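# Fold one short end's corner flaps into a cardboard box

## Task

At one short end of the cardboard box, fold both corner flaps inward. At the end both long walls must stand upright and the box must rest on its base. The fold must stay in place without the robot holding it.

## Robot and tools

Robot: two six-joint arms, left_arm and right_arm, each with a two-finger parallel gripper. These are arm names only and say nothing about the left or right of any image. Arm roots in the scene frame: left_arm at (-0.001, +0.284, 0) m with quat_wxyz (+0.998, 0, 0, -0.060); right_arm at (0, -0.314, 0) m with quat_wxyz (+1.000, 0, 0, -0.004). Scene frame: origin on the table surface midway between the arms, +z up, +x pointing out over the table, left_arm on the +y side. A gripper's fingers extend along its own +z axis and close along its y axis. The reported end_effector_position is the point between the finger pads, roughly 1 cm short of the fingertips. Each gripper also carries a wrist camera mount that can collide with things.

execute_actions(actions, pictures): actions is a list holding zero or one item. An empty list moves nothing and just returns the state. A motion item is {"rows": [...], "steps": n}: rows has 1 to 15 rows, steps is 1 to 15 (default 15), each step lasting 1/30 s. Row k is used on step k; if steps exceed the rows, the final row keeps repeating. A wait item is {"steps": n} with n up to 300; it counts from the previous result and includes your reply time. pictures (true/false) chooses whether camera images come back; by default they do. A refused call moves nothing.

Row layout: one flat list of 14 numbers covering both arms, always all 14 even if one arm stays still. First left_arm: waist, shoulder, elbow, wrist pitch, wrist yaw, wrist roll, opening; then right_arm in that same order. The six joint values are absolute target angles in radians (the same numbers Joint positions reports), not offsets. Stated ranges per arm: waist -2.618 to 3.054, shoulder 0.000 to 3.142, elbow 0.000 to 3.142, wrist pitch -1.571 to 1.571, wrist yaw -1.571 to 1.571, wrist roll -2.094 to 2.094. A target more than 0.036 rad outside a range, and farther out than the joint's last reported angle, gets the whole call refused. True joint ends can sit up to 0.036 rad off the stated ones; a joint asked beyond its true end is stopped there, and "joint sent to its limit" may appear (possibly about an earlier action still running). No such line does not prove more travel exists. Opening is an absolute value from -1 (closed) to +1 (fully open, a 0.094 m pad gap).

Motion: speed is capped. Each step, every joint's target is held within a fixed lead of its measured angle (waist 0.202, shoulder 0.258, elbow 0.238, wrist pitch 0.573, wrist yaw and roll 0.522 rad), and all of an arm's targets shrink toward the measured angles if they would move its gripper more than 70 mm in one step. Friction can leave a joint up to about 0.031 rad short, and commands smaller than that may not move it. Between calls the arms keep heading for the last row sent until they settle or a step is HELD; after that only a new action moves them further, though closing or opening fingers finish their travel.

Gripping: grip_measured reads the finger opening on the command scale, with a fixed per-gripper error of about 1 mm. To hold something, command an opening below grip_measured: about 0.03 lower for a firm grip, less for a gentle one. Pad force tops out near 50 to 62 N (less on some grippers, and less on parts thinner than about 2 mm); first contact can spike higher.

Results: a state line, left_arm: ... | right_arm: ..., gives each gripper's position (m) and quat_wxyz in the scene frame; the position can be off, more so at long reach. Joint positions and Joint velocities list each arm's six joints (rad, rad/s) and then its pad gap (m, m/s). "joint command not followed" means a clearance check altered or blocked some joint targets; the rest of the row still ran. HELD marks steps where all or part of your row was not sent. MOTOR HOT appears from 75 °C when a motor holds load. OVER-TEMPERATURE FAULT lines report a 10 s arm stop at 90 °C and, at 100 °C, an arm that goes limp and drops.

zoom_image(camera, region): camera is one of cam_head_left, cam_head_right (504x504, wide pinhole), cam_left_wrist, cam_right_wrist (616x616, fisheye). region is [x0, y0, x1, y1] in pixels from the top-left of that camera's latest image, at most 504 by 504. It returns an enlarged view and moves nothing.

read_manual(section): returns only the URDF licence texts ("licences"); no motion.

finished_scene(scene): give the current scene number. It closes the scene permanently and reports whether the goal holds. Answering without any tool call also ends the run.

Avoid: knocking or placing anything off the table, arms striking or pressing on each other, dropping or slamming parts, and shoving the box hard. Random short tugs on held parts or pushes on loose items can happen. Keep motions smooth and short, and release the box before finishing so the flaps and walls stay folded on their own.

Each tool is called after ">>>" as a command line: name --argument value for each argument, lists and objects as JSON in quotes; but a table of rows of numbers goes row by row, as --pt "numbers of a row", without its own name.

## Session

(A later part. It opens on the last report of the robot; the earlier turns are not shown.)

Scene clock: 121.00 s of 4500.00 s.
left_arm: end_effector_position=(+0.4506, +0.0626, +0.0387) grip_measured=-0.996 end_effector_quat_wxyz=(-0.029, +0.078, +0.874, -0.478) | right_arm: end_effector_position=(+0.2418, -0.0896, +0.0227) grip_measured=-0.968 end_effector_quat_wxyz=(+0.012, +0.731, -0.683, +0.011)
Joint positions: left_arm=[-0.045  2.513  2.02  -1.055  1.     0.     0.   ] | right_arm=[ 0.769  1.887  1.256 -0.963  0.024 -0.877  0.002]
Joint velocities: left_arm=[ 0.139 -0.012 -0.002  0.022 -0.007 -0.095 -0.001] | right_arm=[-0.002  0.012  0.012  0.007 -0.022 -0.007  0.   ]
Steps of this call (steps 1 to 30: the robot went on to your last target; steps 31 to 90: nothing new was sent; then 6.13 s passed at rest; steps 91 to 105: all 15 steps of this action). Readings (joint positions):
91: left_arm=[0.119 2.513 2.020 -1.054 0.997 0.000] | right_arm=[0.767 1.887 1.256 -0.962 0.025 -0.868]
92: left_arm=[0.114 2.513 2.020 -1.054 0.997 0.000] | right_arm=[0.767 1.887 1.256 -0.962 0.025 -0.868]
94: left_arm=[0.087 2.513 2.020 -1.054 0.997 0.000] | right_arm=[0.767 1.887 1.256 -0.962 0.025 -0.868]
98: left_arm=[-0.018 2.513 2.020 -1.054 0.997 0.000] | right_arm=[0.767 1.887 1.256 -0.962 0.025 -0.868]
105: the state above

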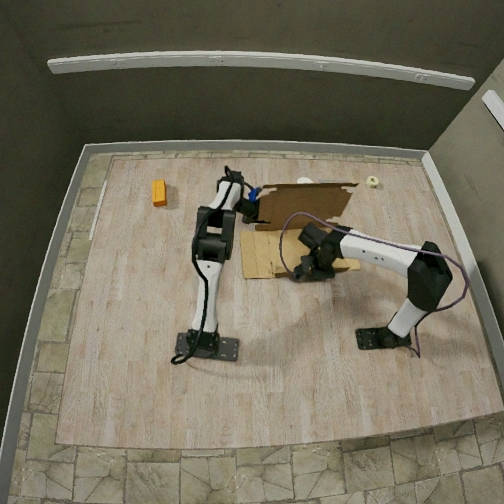

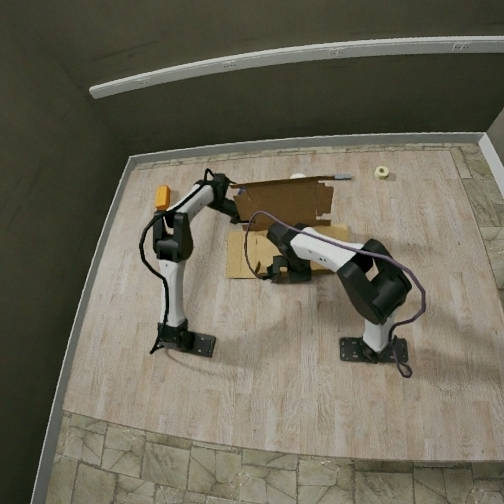

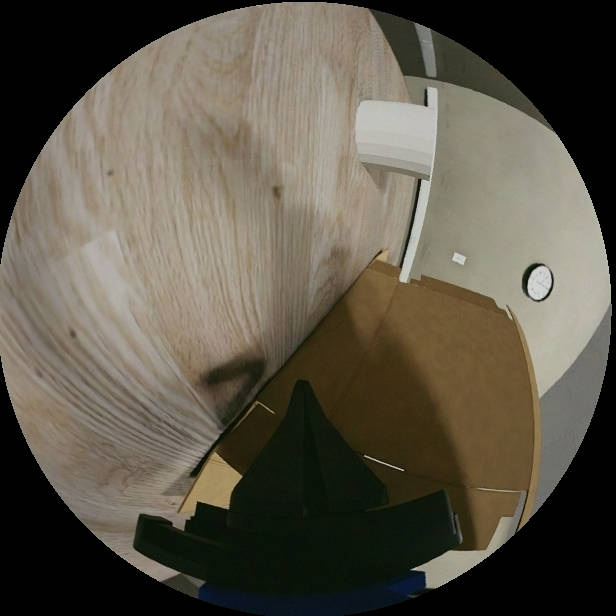

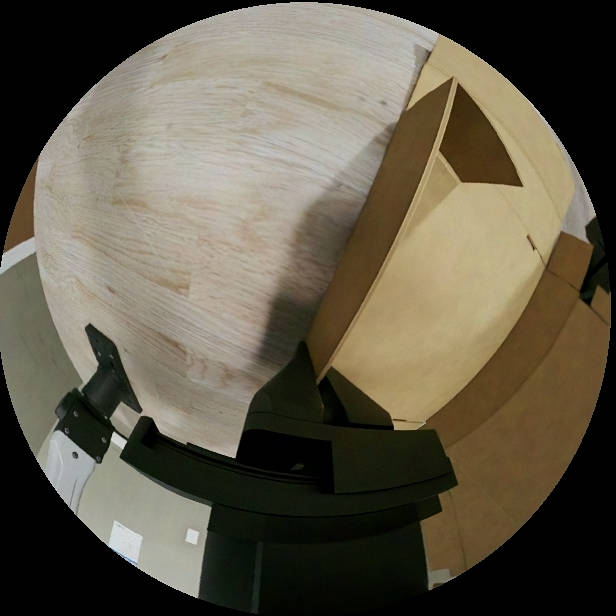

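>>> execute_actions --actions '[{"rows":[[0.01,2.55,2.0,-1.05,1.0,0,-1,0.775,1.895,1.265,-0.94,0,-0.88,-1],[0.02,2.55,1.99,-1.05,1.0,0,-1,0.775,1.895,1.265,-0.94,0,-0.88,-1],[0.02,2.53,1.96,-1.04,1.0,0,-1,0.775,1.895,1.265,-0.94,0,-0.88,-1],[0.01,2.50,1.92,-1.02,1.0,0,-1,0.775,1.895,1.265,-0.94,0,-0.88,-1],[0.0,2.47,1.87,-1.0,1.0,0,-1,0.775,1.895,1.265,-0.94,0,-0.88,-1],[-0.01,2.44,1.82,-0.97,1.0,0,-1,0.775,1.895,1.265,-0.94,0,-0.88,-1],[-0.02,2.41,1.77,-0.95,1.0,0,-1,0.775,1.895,1.265,-0.94,0,-0.88,-1],[-0.03,2.38,1.72,-0.93,1.0,0,-1,0.775,1.895,1.265,-0.94,0,-0.88,-1],[-0.03,2.35,1.67,-0.90,1.0,0,-1,0.775,1.895,1.265,-0.94,0,-0.88,-1],[-0.03,2.32,1.62,-0.88,1.0,0,-1,0.775,1.895,1.265,-0.94,0,-0.88,-1],[-0.04,2.30,1.58,-0.86,1.0,0,-1,0.775,1.895,1.265,-0.94,0,-0.88,-1]],"steps":15}]'

Scene clock: 138.87 s of 4500.00 s.
left_arm: end_effector_position=(+0.3958, +0.0832, +0.0290) grip_measured=-0.996 end_effector_quat_wxyz=(-0.043, +0.056, +0.878, -0.473) | right_arm: end_effector_position=(+0.2365, -0.0922, +0.0228) grip_measured=-0.968 end_effector_quat_wxyz=(+0.023, +0.734, -0.679, +0.007)
Joint positions: left_arm=[-0.02   2.311  1.614 -0.896  0.99   0.     0.   ] | right_arm=[ 0.771  1.887  1.256 -0.986  0.017 -0.884  0.002]
Joint velocities: left_arm=[-0.144 -0.095 -0.042  0.081  0.007 -0.007 -0.   ] | right_arm=[-0.017  0.007 -0.012  0.051  0.051  0.081 -0.001]
Steps of this call (steps 1 to 30: the robot went on to your last target; steps 31 to 90: nothing new was sent; then 14.37 s passed at rest; steps 91 to 105: all 15 steps of this action). Readings (joint positions):
91: left_arm=[-0.028 2.513 2.020 -1.055 1.000 0.000] | right_arm=[0.769 1.887 1.256 -0.962 0.024 -0.877]
92: left_arm=[-0.023 2.513 2.020 -1.055 1.000 0.000] | right_arm=[0.769 1.887 1.256 -0.962 0.024 -0.877]
94: left_arm=[-0.007 2.510 2.001 -1.042 1.000 0.000] | right_arm=[0.769 1.887 1.256 -0.962 0.024 -0.877]
98: left_arm=[0.004 2.449 1.829 -0.987 1.000 0.000] | right_arm=[0.769 1.887 1.256 -0.963 0.024 -0.879]
105: the state above

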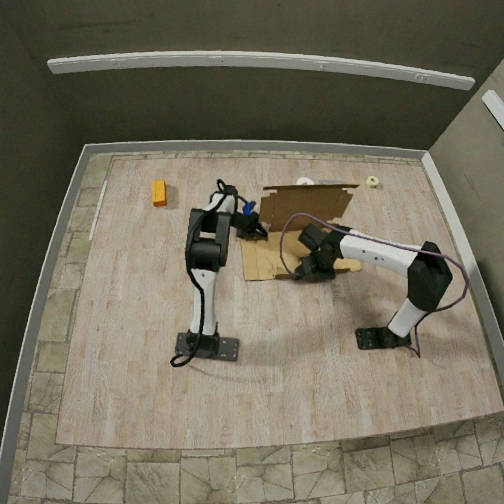

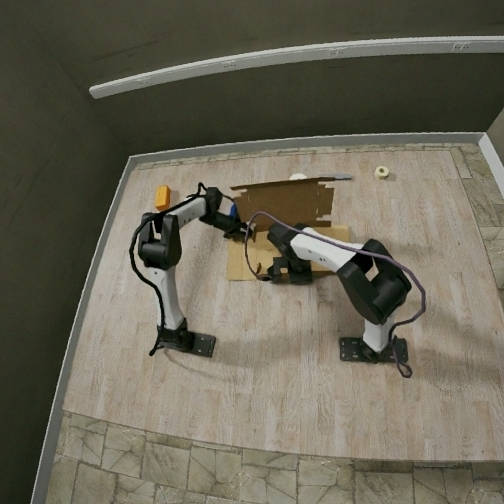

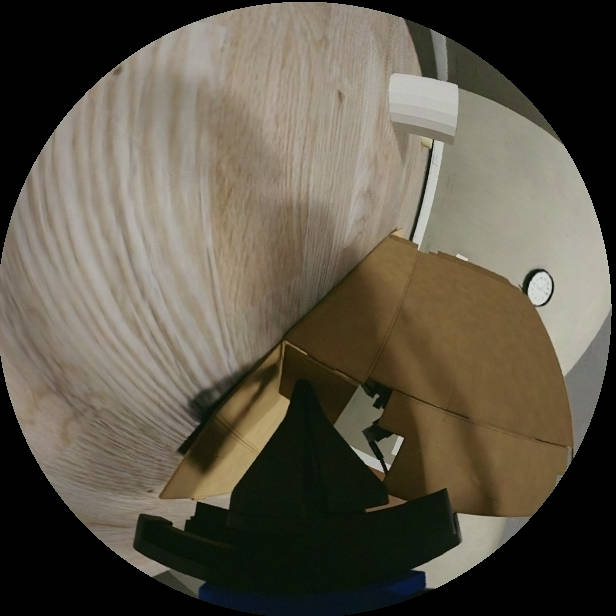

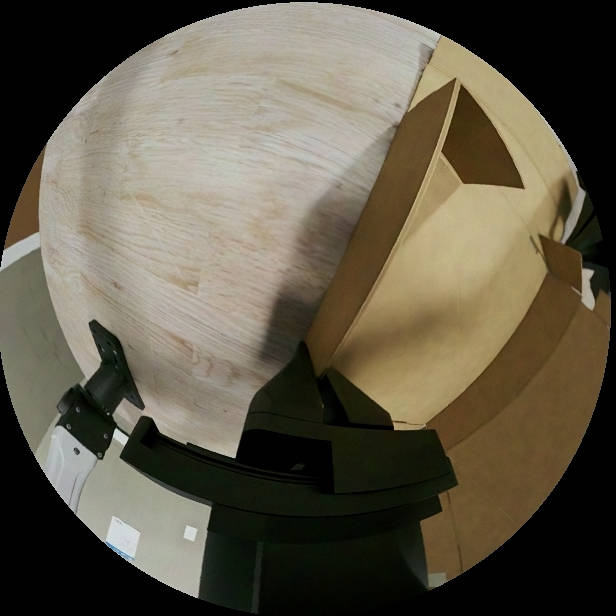

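Same as scene 1; sweep −y.

>>> execute_actions --actions '[{"rows":[[-0.05,2.29,1.56,-0.85,1.0,0,-1,0.775,1.895,1.265,-0.94,0,-0.88,-1],[-0.07,2.28,1.55,-0.85,1.0,0,-1,0.775,1.895,1.265,-0.94,0,-0.88,-1],[-0.09,2.28,1.55,-0.85,1.0,0,-1,0.775,1.895,1.265,-0.94,0,-0.88,-1],[-0.11,2.28,1.55,-0.85,1.0,0,-1,0.775,1.895,1.265,-0.94,0,-0.88,-1],[-0.13,2.29,1.56,-0.86,1.0,0,-1,0.775,1.895,1.265,-0.94,0,-0.88,-1],[-0.15,2.29,1.56,-0.86,1.0,0,-1,0.775,1.895,1.265,-0.94,0,-0.88,-1],[-0.17,2.29,1.56,-0.86,1.0,0,-1,0.775,1.895,1.265,-0.94,0,-0.88,-1]],"steps":15}]'

>>> execute_actions --actions '[{"rows":[[-0.17,2.29,1.56,-0.86,1.0,0,-1,0.775,1.895,1.265,-0.94,0,-0.88,-1],[-0.17,2.29,1.56,-0.86,1.0,0,-1,0.775,1.895,1.265,-0.94,0,-0.88,-1],[-0.17,2.29,1.56,-0.86,1.0,0,-1,0.775,1.895,1.265,-0.94,0,-0.88,-1],[-0.1,2.29,1.57,-0.87,1.0,0,-1,0.775,1.895,1.265,-0.94,0,-0.88,-1],[-0.03,2.28,1.58,-0.89,1.0,0,-1,0.775,1.895,1.265,-0.94,0,-0.88,-1],[0.05,2.27,1.6,-0.92,1.0,0,-1,0.775,1.895,1.265,-0.94,0,-0.88,-1],[0.13,2.25,1.62,-0.95,1.0,0,-1,0.775,1.895,1.265,-0.94,0,-0.88,-1],[0.21,2.22,1.64,-0.97,1.0,0,-1,0.775,1.895,1.265,-0.94,0,-0.88,-1],[0.3,2.18,1.65,-1.0,1.0,0,-1,0.775,1.895,1.265,-0.94,0,-0.88,-1]],"steps":15}]'

>>> zoom_image --camera "cam_right_wrist" --region '[400, 60, 616, 360]'

Scene clock: 155.83 s of 4500.00 s.
left_arm: end_effector_position=(+0.3698, +0.0389, +0.0260) grip_measured=-0.996 end_effector_quat_wxyz=(-0.062, +0.110, +0.875, -0.467) | right_arm: end_effector_position=(+0.2293, -0.1025, +0.0237) grip_measured=-0.968 end_effector_quat_wxyz=(+0.048, +0.715, -0.698, +0.008)
Joint positions: left_arm=[-0.138  2.3    1.587 -0.857  0.981 -0.009  0.   ] | right_arm=[ 0.765  1.887  1.256 -1.036  0.02  -0.836  0.002]
Joint velocities: left_arm=[ 0.002 -0.012 -0.007  0.051 -0.037 -0.066 -0.001] | right_arm=[ 0.002  0.002 -0.002  0.066 -0.007 -0.037  0.001]
Steps of this call (steps 1 to 30: the robot went on to your last target; steps 31 to 90: nothing new was sent; then 13.47 s passed at rest; steps 91 to 105: all 15 steps of this action). Readings (joint positions):
91: left_arm=[-0.027 2.309 1.610 -0.868 0.990 0.000] | right_arm=[0.771 1.887 1.256 -0.983 0.017 -0.873]
92: left_arm=[-0.028 2.306 1.602 -0.862 0.990 0.000] | right_arm=[0.771 1.887 1.256 -0.983 0.017 -0.873]
94: left_arm=[-0.041 2.300 1.589 -0.858 0.988 -0.001] | right_arm=[0.771 1.887 1.256 -0.984 0.017 -0.873]
98: left_arm=[-0.101 2.300 1.587 -0.857 0.985 -0.003] | right_arm=[0.766 1.887 1.256 -1.012 0.019 -0.852]
105: the state above

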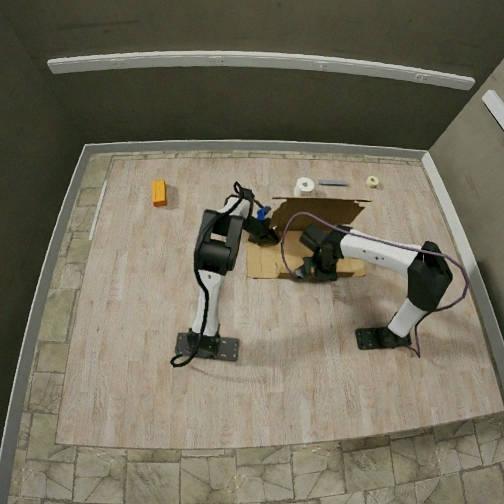

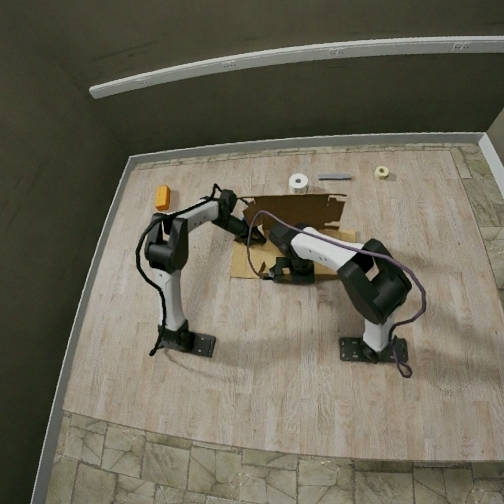

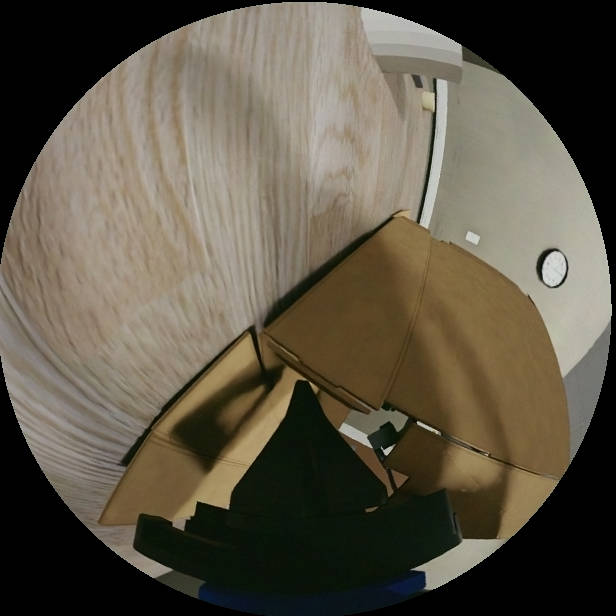

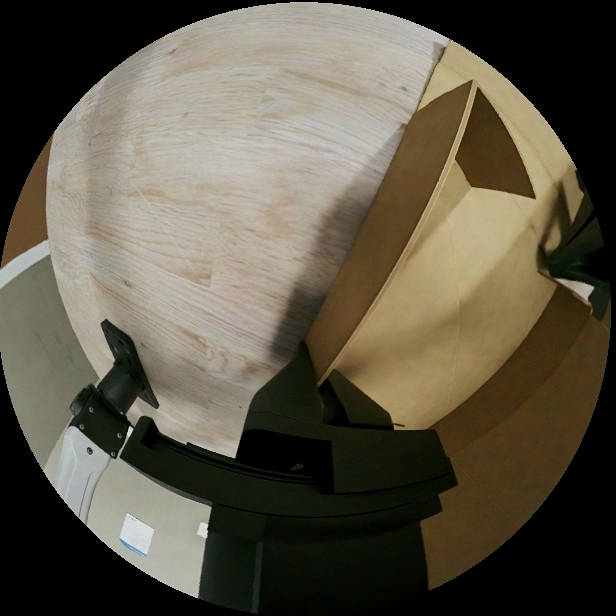

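Scene clock: 156.33 s of 4500.00 s.
left_arm: end_effector_position=(+0.4412, +0.2244, +0.0745) grip_measured=-0.996 end_effector_quat_wxyz=(+0.065, -0.077, +0.876, -0.471) | right_arm: end_effector_position=(+0.2375, -0.0935, +0.0229) grip_measured=-0.968 end_effector_quat_wxyz=(+0.024, +0.725, -0.689, +0.008)
Joint positions: left_arm=[ 0.313  2.204  1.626 -0.945  0.99  -0.008  0.   ] | right_arm=[ 0.767  1.887  1.256 -0.987  0.019 -0.862  0.002]
Joint velocities: left_arm=[ 0.779 -0.383  0.188 -0.139 -0.095  0.081 -0.001] | right_arm=[ 0.017 -0.017 -0.002 -0.066 -0.022 -0.037 -0.   ]
Steps of this call (steps 1 to 15: all 15 steps of this action). Readings (joint positions):
1: left_arm=[-0.138 2.300 1.587 -0.857 0.981 -0.009] | right_arm=[0.765 1.887 1.256 -1.036 0.020 -0.836]
2: left_arm=[-0.138 2.300 1.587 -0.857 0.981 -0.009] | right_arm=[0.765 1.887 1.256 -1.036 0.020 -0.836]
4: left_arm=[-0.133 2.300 1.587 -0.858 0.981 -0.009] | right_arm=[0.765 1.887 1.256 -1.036 0.020 -0.835]
8: left_arm=[-0.009 2.294 1.587 -0.886 0.990 -0.008] | right_arm=[0.766 1.887 1.256 -0.995 0.019 -0.852]
15: the state above

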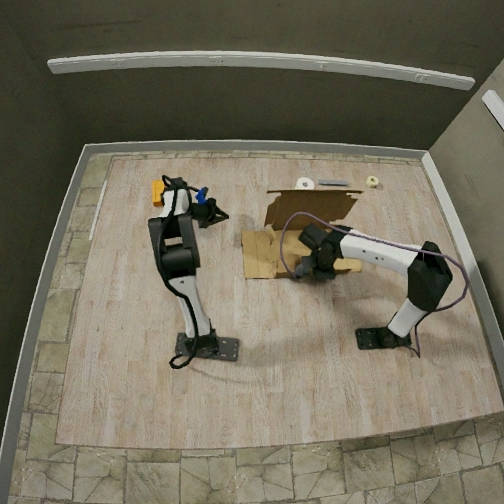

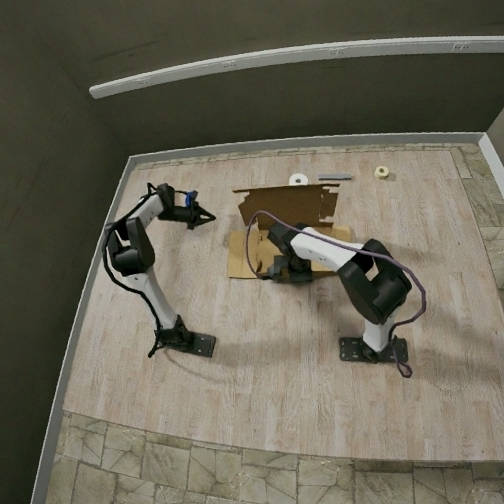

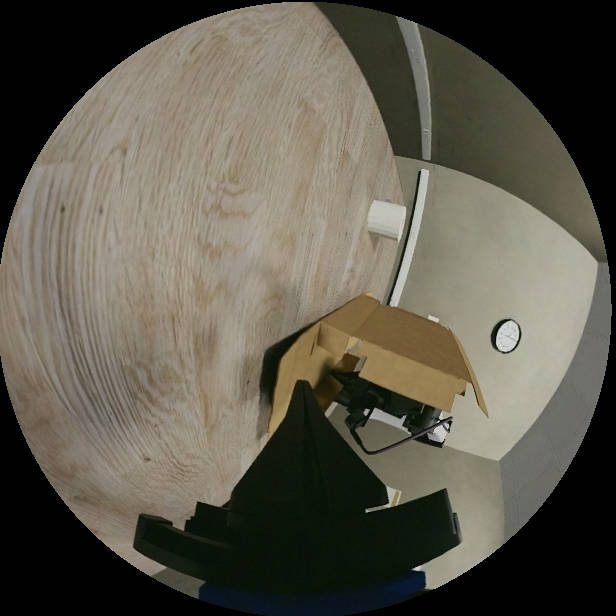

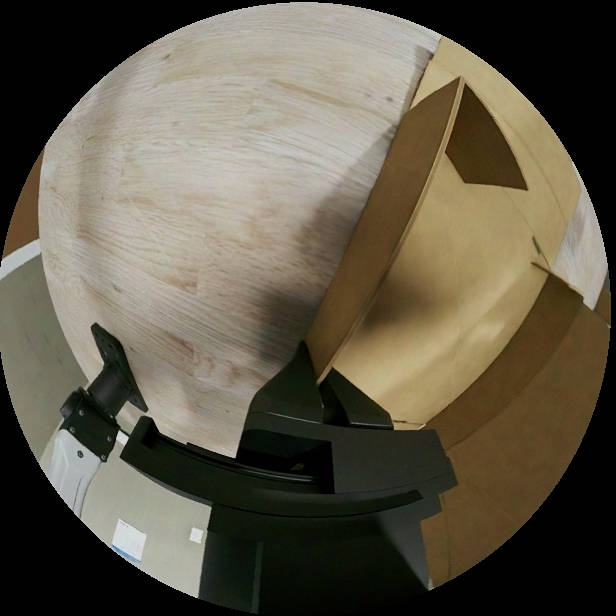

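Region (400, 60, 616, 360) of cam_right_wrist's 616x616 image, scaled by 1.680, with more detail than that image has; it fills the left 363 columns of this view, and the rest is white.

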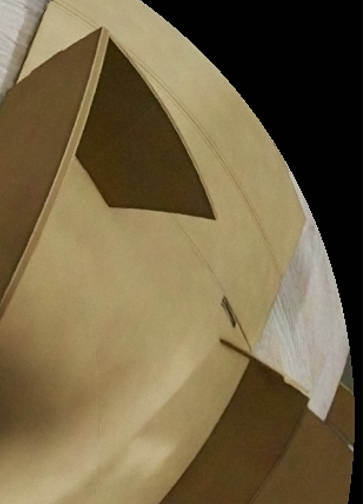

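>>> execute_actions --actions '[{"rows":[[0.35,2.1,1.6,-1.0,1.0,0,-1,0.775,1.895,1.265,-0.94,0,-0.88,0.4],[0.4,2.0,1.55,-1.0,0.9,0,-1,0.775,1.895,1.265,-0.94,0,-0.88,0.4],[0.45,1.9,1.5,-1.0,0.8,0,-1,0.775,1.895,1.265,-0.94,0,-0.88,0.4],[0.45,1.8,1.45,-1.0,0.7,0,-1,0.775,1.895,1.265,-0.94,0,-0.88,0.4],[0.45,1.8,1.45,-1.0,0.7,0,-1,0.775,1.895,1.265,-0.94,0,-0.88,0.4],[0.45,1.8,1.45,-1.0,0.7,0,-1,0.775,1.895,1.265,-0.94,0,-0.88,0.4],[0.45,1.8,1.45,-1.0,0.7,0,-1,0.775,1.895,1.265,-0.94,0,-0.88,0.4],[0.45,1.8,1.45,-1.0,0.7,0,-1,0.77,1.87,1.34,-1.04,0,-0.88,0.4],[0.45,1.8,1.45,-1.0,0.7,0,-1,0.77,1.845,1.42,-1.14,0,-0.88,0.4],[0.45,1.8,1.45,-1.0,0.7,0,-1,0.77,1.817,1.50,-1.25,0,-0.88,0.4]],"steps":15}]'

>>> execute_actions --actions '[{"rows":[[0.45,1.8,1.45,-1.0,0.7,0,-1,0.76,1.72,1.48,-1.27,0,-0.88,0.4],[0.45,1.8,1.45,-1.0,0.7,0,-1,0.68,1.6,1.43,-1.3,0,-0.88,0.4],[0.45,1.8,1.45,-1.0,0.7,0,-1,0.55,1.5,1.37,-1.3,0,-0.88,0.4],[0.45,1.8,1.45,-1.0,0.7,0,-1,0.4,1.4,1.3,-1.3,0,-0.88,0.4],[0.45,1.8,1.45,-1.0,0.7,0,-1,0.25,1.3,1.25,-1.3,0,-0.88,0.4],[0.45,1.8,1.45,-1.0,0.7,0,-1,0.1,1.25,1.2,-1.3,0,-0.88,0.4],[0.45,1.8,1.45,-1.0,0.7,0,-1,-0.05,1.2,1.15,-1.3,0,-0.88,0.4],[0.45,1.8,1.45,-1.0,0.7,0,-1,-0.2,1.15,1.12,-1.3,0,-0.88,0.4]],"steps":15}]'

>>> zoom_image --camera "cam_head_left" --region '[200, 160, 380, 300]'

>>> zoom_image --camera "cam_head_right" --region '[190, 160, 370, 300]'

Scene clock: 178.30 s of 4500.00 s.
left_arm: end_effector_position=(+0.3984, +0.3020, +0.1652) grip_measured=-0.996 end_effector_quat_wxyz=(+0.190, -0.107, +0.919, -0.327) | right_arm: end_effector_position=(+0.2622, -0.0688, +0.1039) grip_measured=+0.398 end_effector_quat_wxyz=(-0.045, +0.727, -0.685, +0.009)
Joint positions: left_arm=[ 0.456  1.776  1.483 -0.991  0.732 -0.005  0.   ] | right_arm=[ 0.767  1.821  1.499 -1.159  0.013 -0.872  0.066]
Joint velocities: left_arm=[-0.007  0.076 -0.012  0.037 -0.154  0.022  0.001] | right_arm=[-0.017 -0.364  0.159 -0.476 -0.022 -0.037  0.001]
Steps of this call (steps 1 to 30: the robot went on to your last target; steps 31 to 90: nothing new was sent; then 18.47 s passed at rest; steps 91 to 105: all 15 steps of this action). Readings (joint positions):
91: left_arm=[0.302 2.173 1.634 -0.984 0.993 -0.006] | right_arm=[0.767 1.887 1.256 -0.985 0.018 -0.864]
92: left_arm=[0.313 2.151 1.616 -0.979 0.982 -0.006] | right_arm=[0.767 1.887 1.256 -0.978 0.017 -0.866]
94: left_arm=[0.361 2.056 1.546 -0.980 0.920 -0.006] | right_arm=[0.767 1.887 1.256 -0.967 0.015 -0.869]
98: left_arm=[0.464 1.824 1.483 -0.992 0.792 -0.006] | right_arm=[0.767 1.887 1.267 -0.972 0.014 -0.871]
105: the state above

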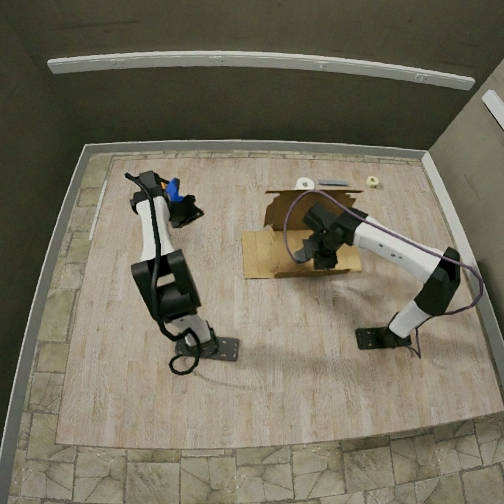

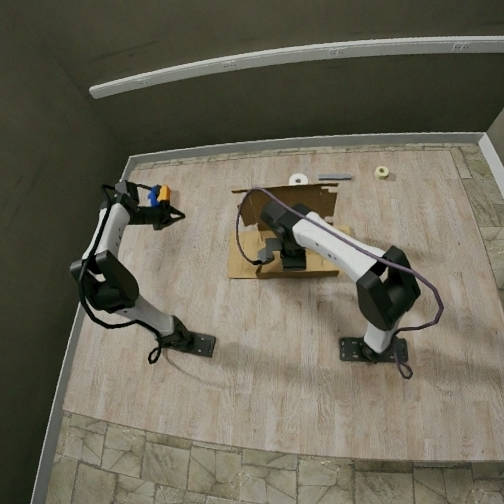

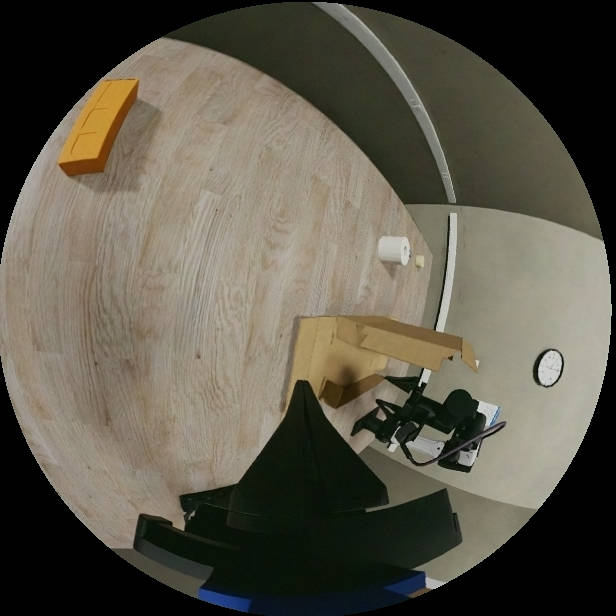

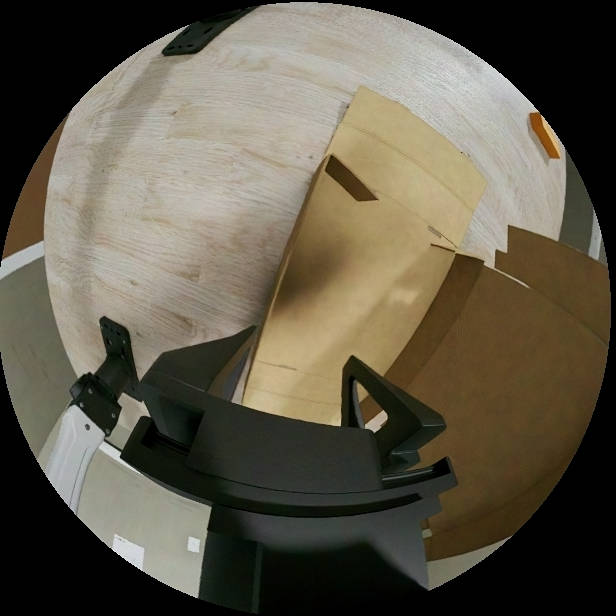

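Scene clock: 178.80 s of 4500.00 s.
left_arm: end_effector_position=(+0.3983, +0.3045, +0.1621) grip_measured=-0.996 end_effector_quat_wxyz=(+0.188, -0.109, +0.922, -0.319) | right_arm: end_effector_position=(+0.2256, -0.3310, +0.1788) grip_measured=+0.398 end_effector_quat_wxyz=(+0.127, -0.387, +0.911, -0.067)
Joint positions: left_arm=[ 0.456  1.778  1.483 -0.991  0.714 -0.005  0.   ] | right_arm=[-0.064  1.145  1.148 -1.285  0.004 -0.875  0.066]
Joint velocities: left_arm=[-0.012  0.002 -0.007 -0.022  0.007  0.007 -0.001] | right_arm=[-2.117  0.002 -0.081 -0.007  0.022 -0.007 -0.001]
Steps of this call (steps 1 to 15: all 15 steps of this action). Readings (joint positions):
1: left_arm=[0.456 1.778 1.483 -0.991 0.728 -0.005] | right_arm=[0.767 1.802 1.499 -1.170 0.012 -0.872]
2: left_arm=[0.456 1.778 1.483 -0.991 0.725 -0.005] | right_arm=[0.759 1.771 1.484 -1.179 0.008 -0.872]
4: left_arm=[0.456 1.778 1.483 -0.991 0.720 -0.005] | right_arm=[0.695 1.670 1.425 -1.199 -0.001 -0.873]
8: left_arm=[0.456 1.778 1.483 -0.991 0.716 -0.005] | right_arm=[0.460 1.408 1.253 -1.220 0.001 -0.873]
15: the state above

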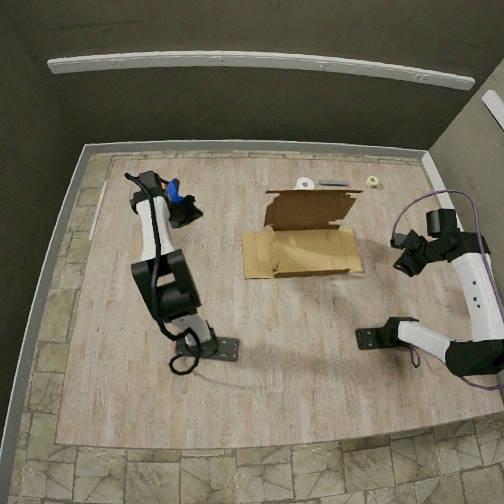

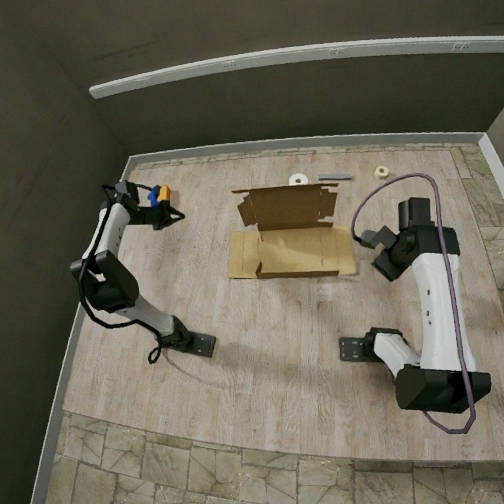

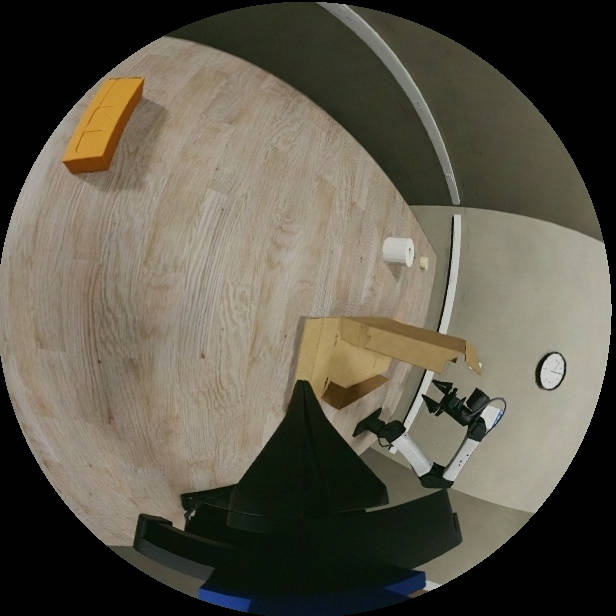

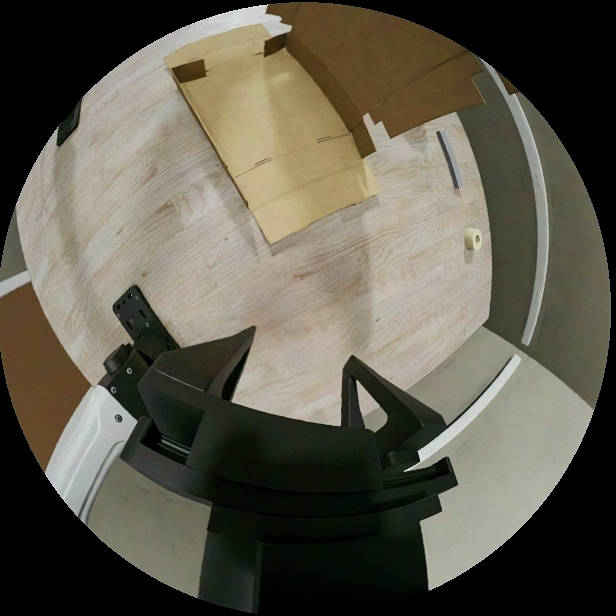

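Region (200, 160, 380, 300) of cam_head_left's 504x504 image, scaled by 2.800, with more detail than that image has.

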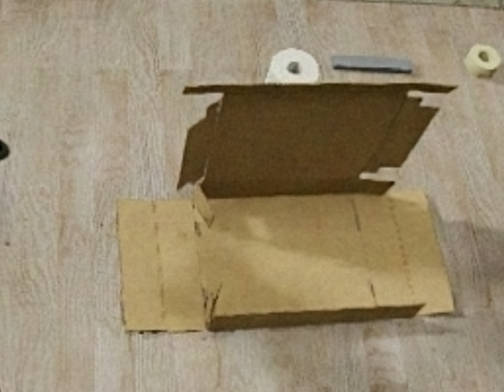

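Region (190, 160, 370, 300) of cam_head_right's 504x504 image, scaled by 2.800, with more detail than that image has.

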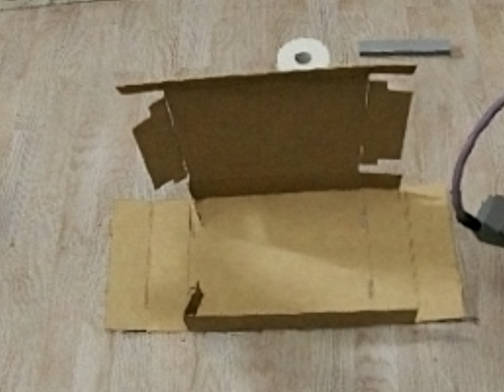

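>>> finished_scene --scene 2

The scene is finished: the task was done.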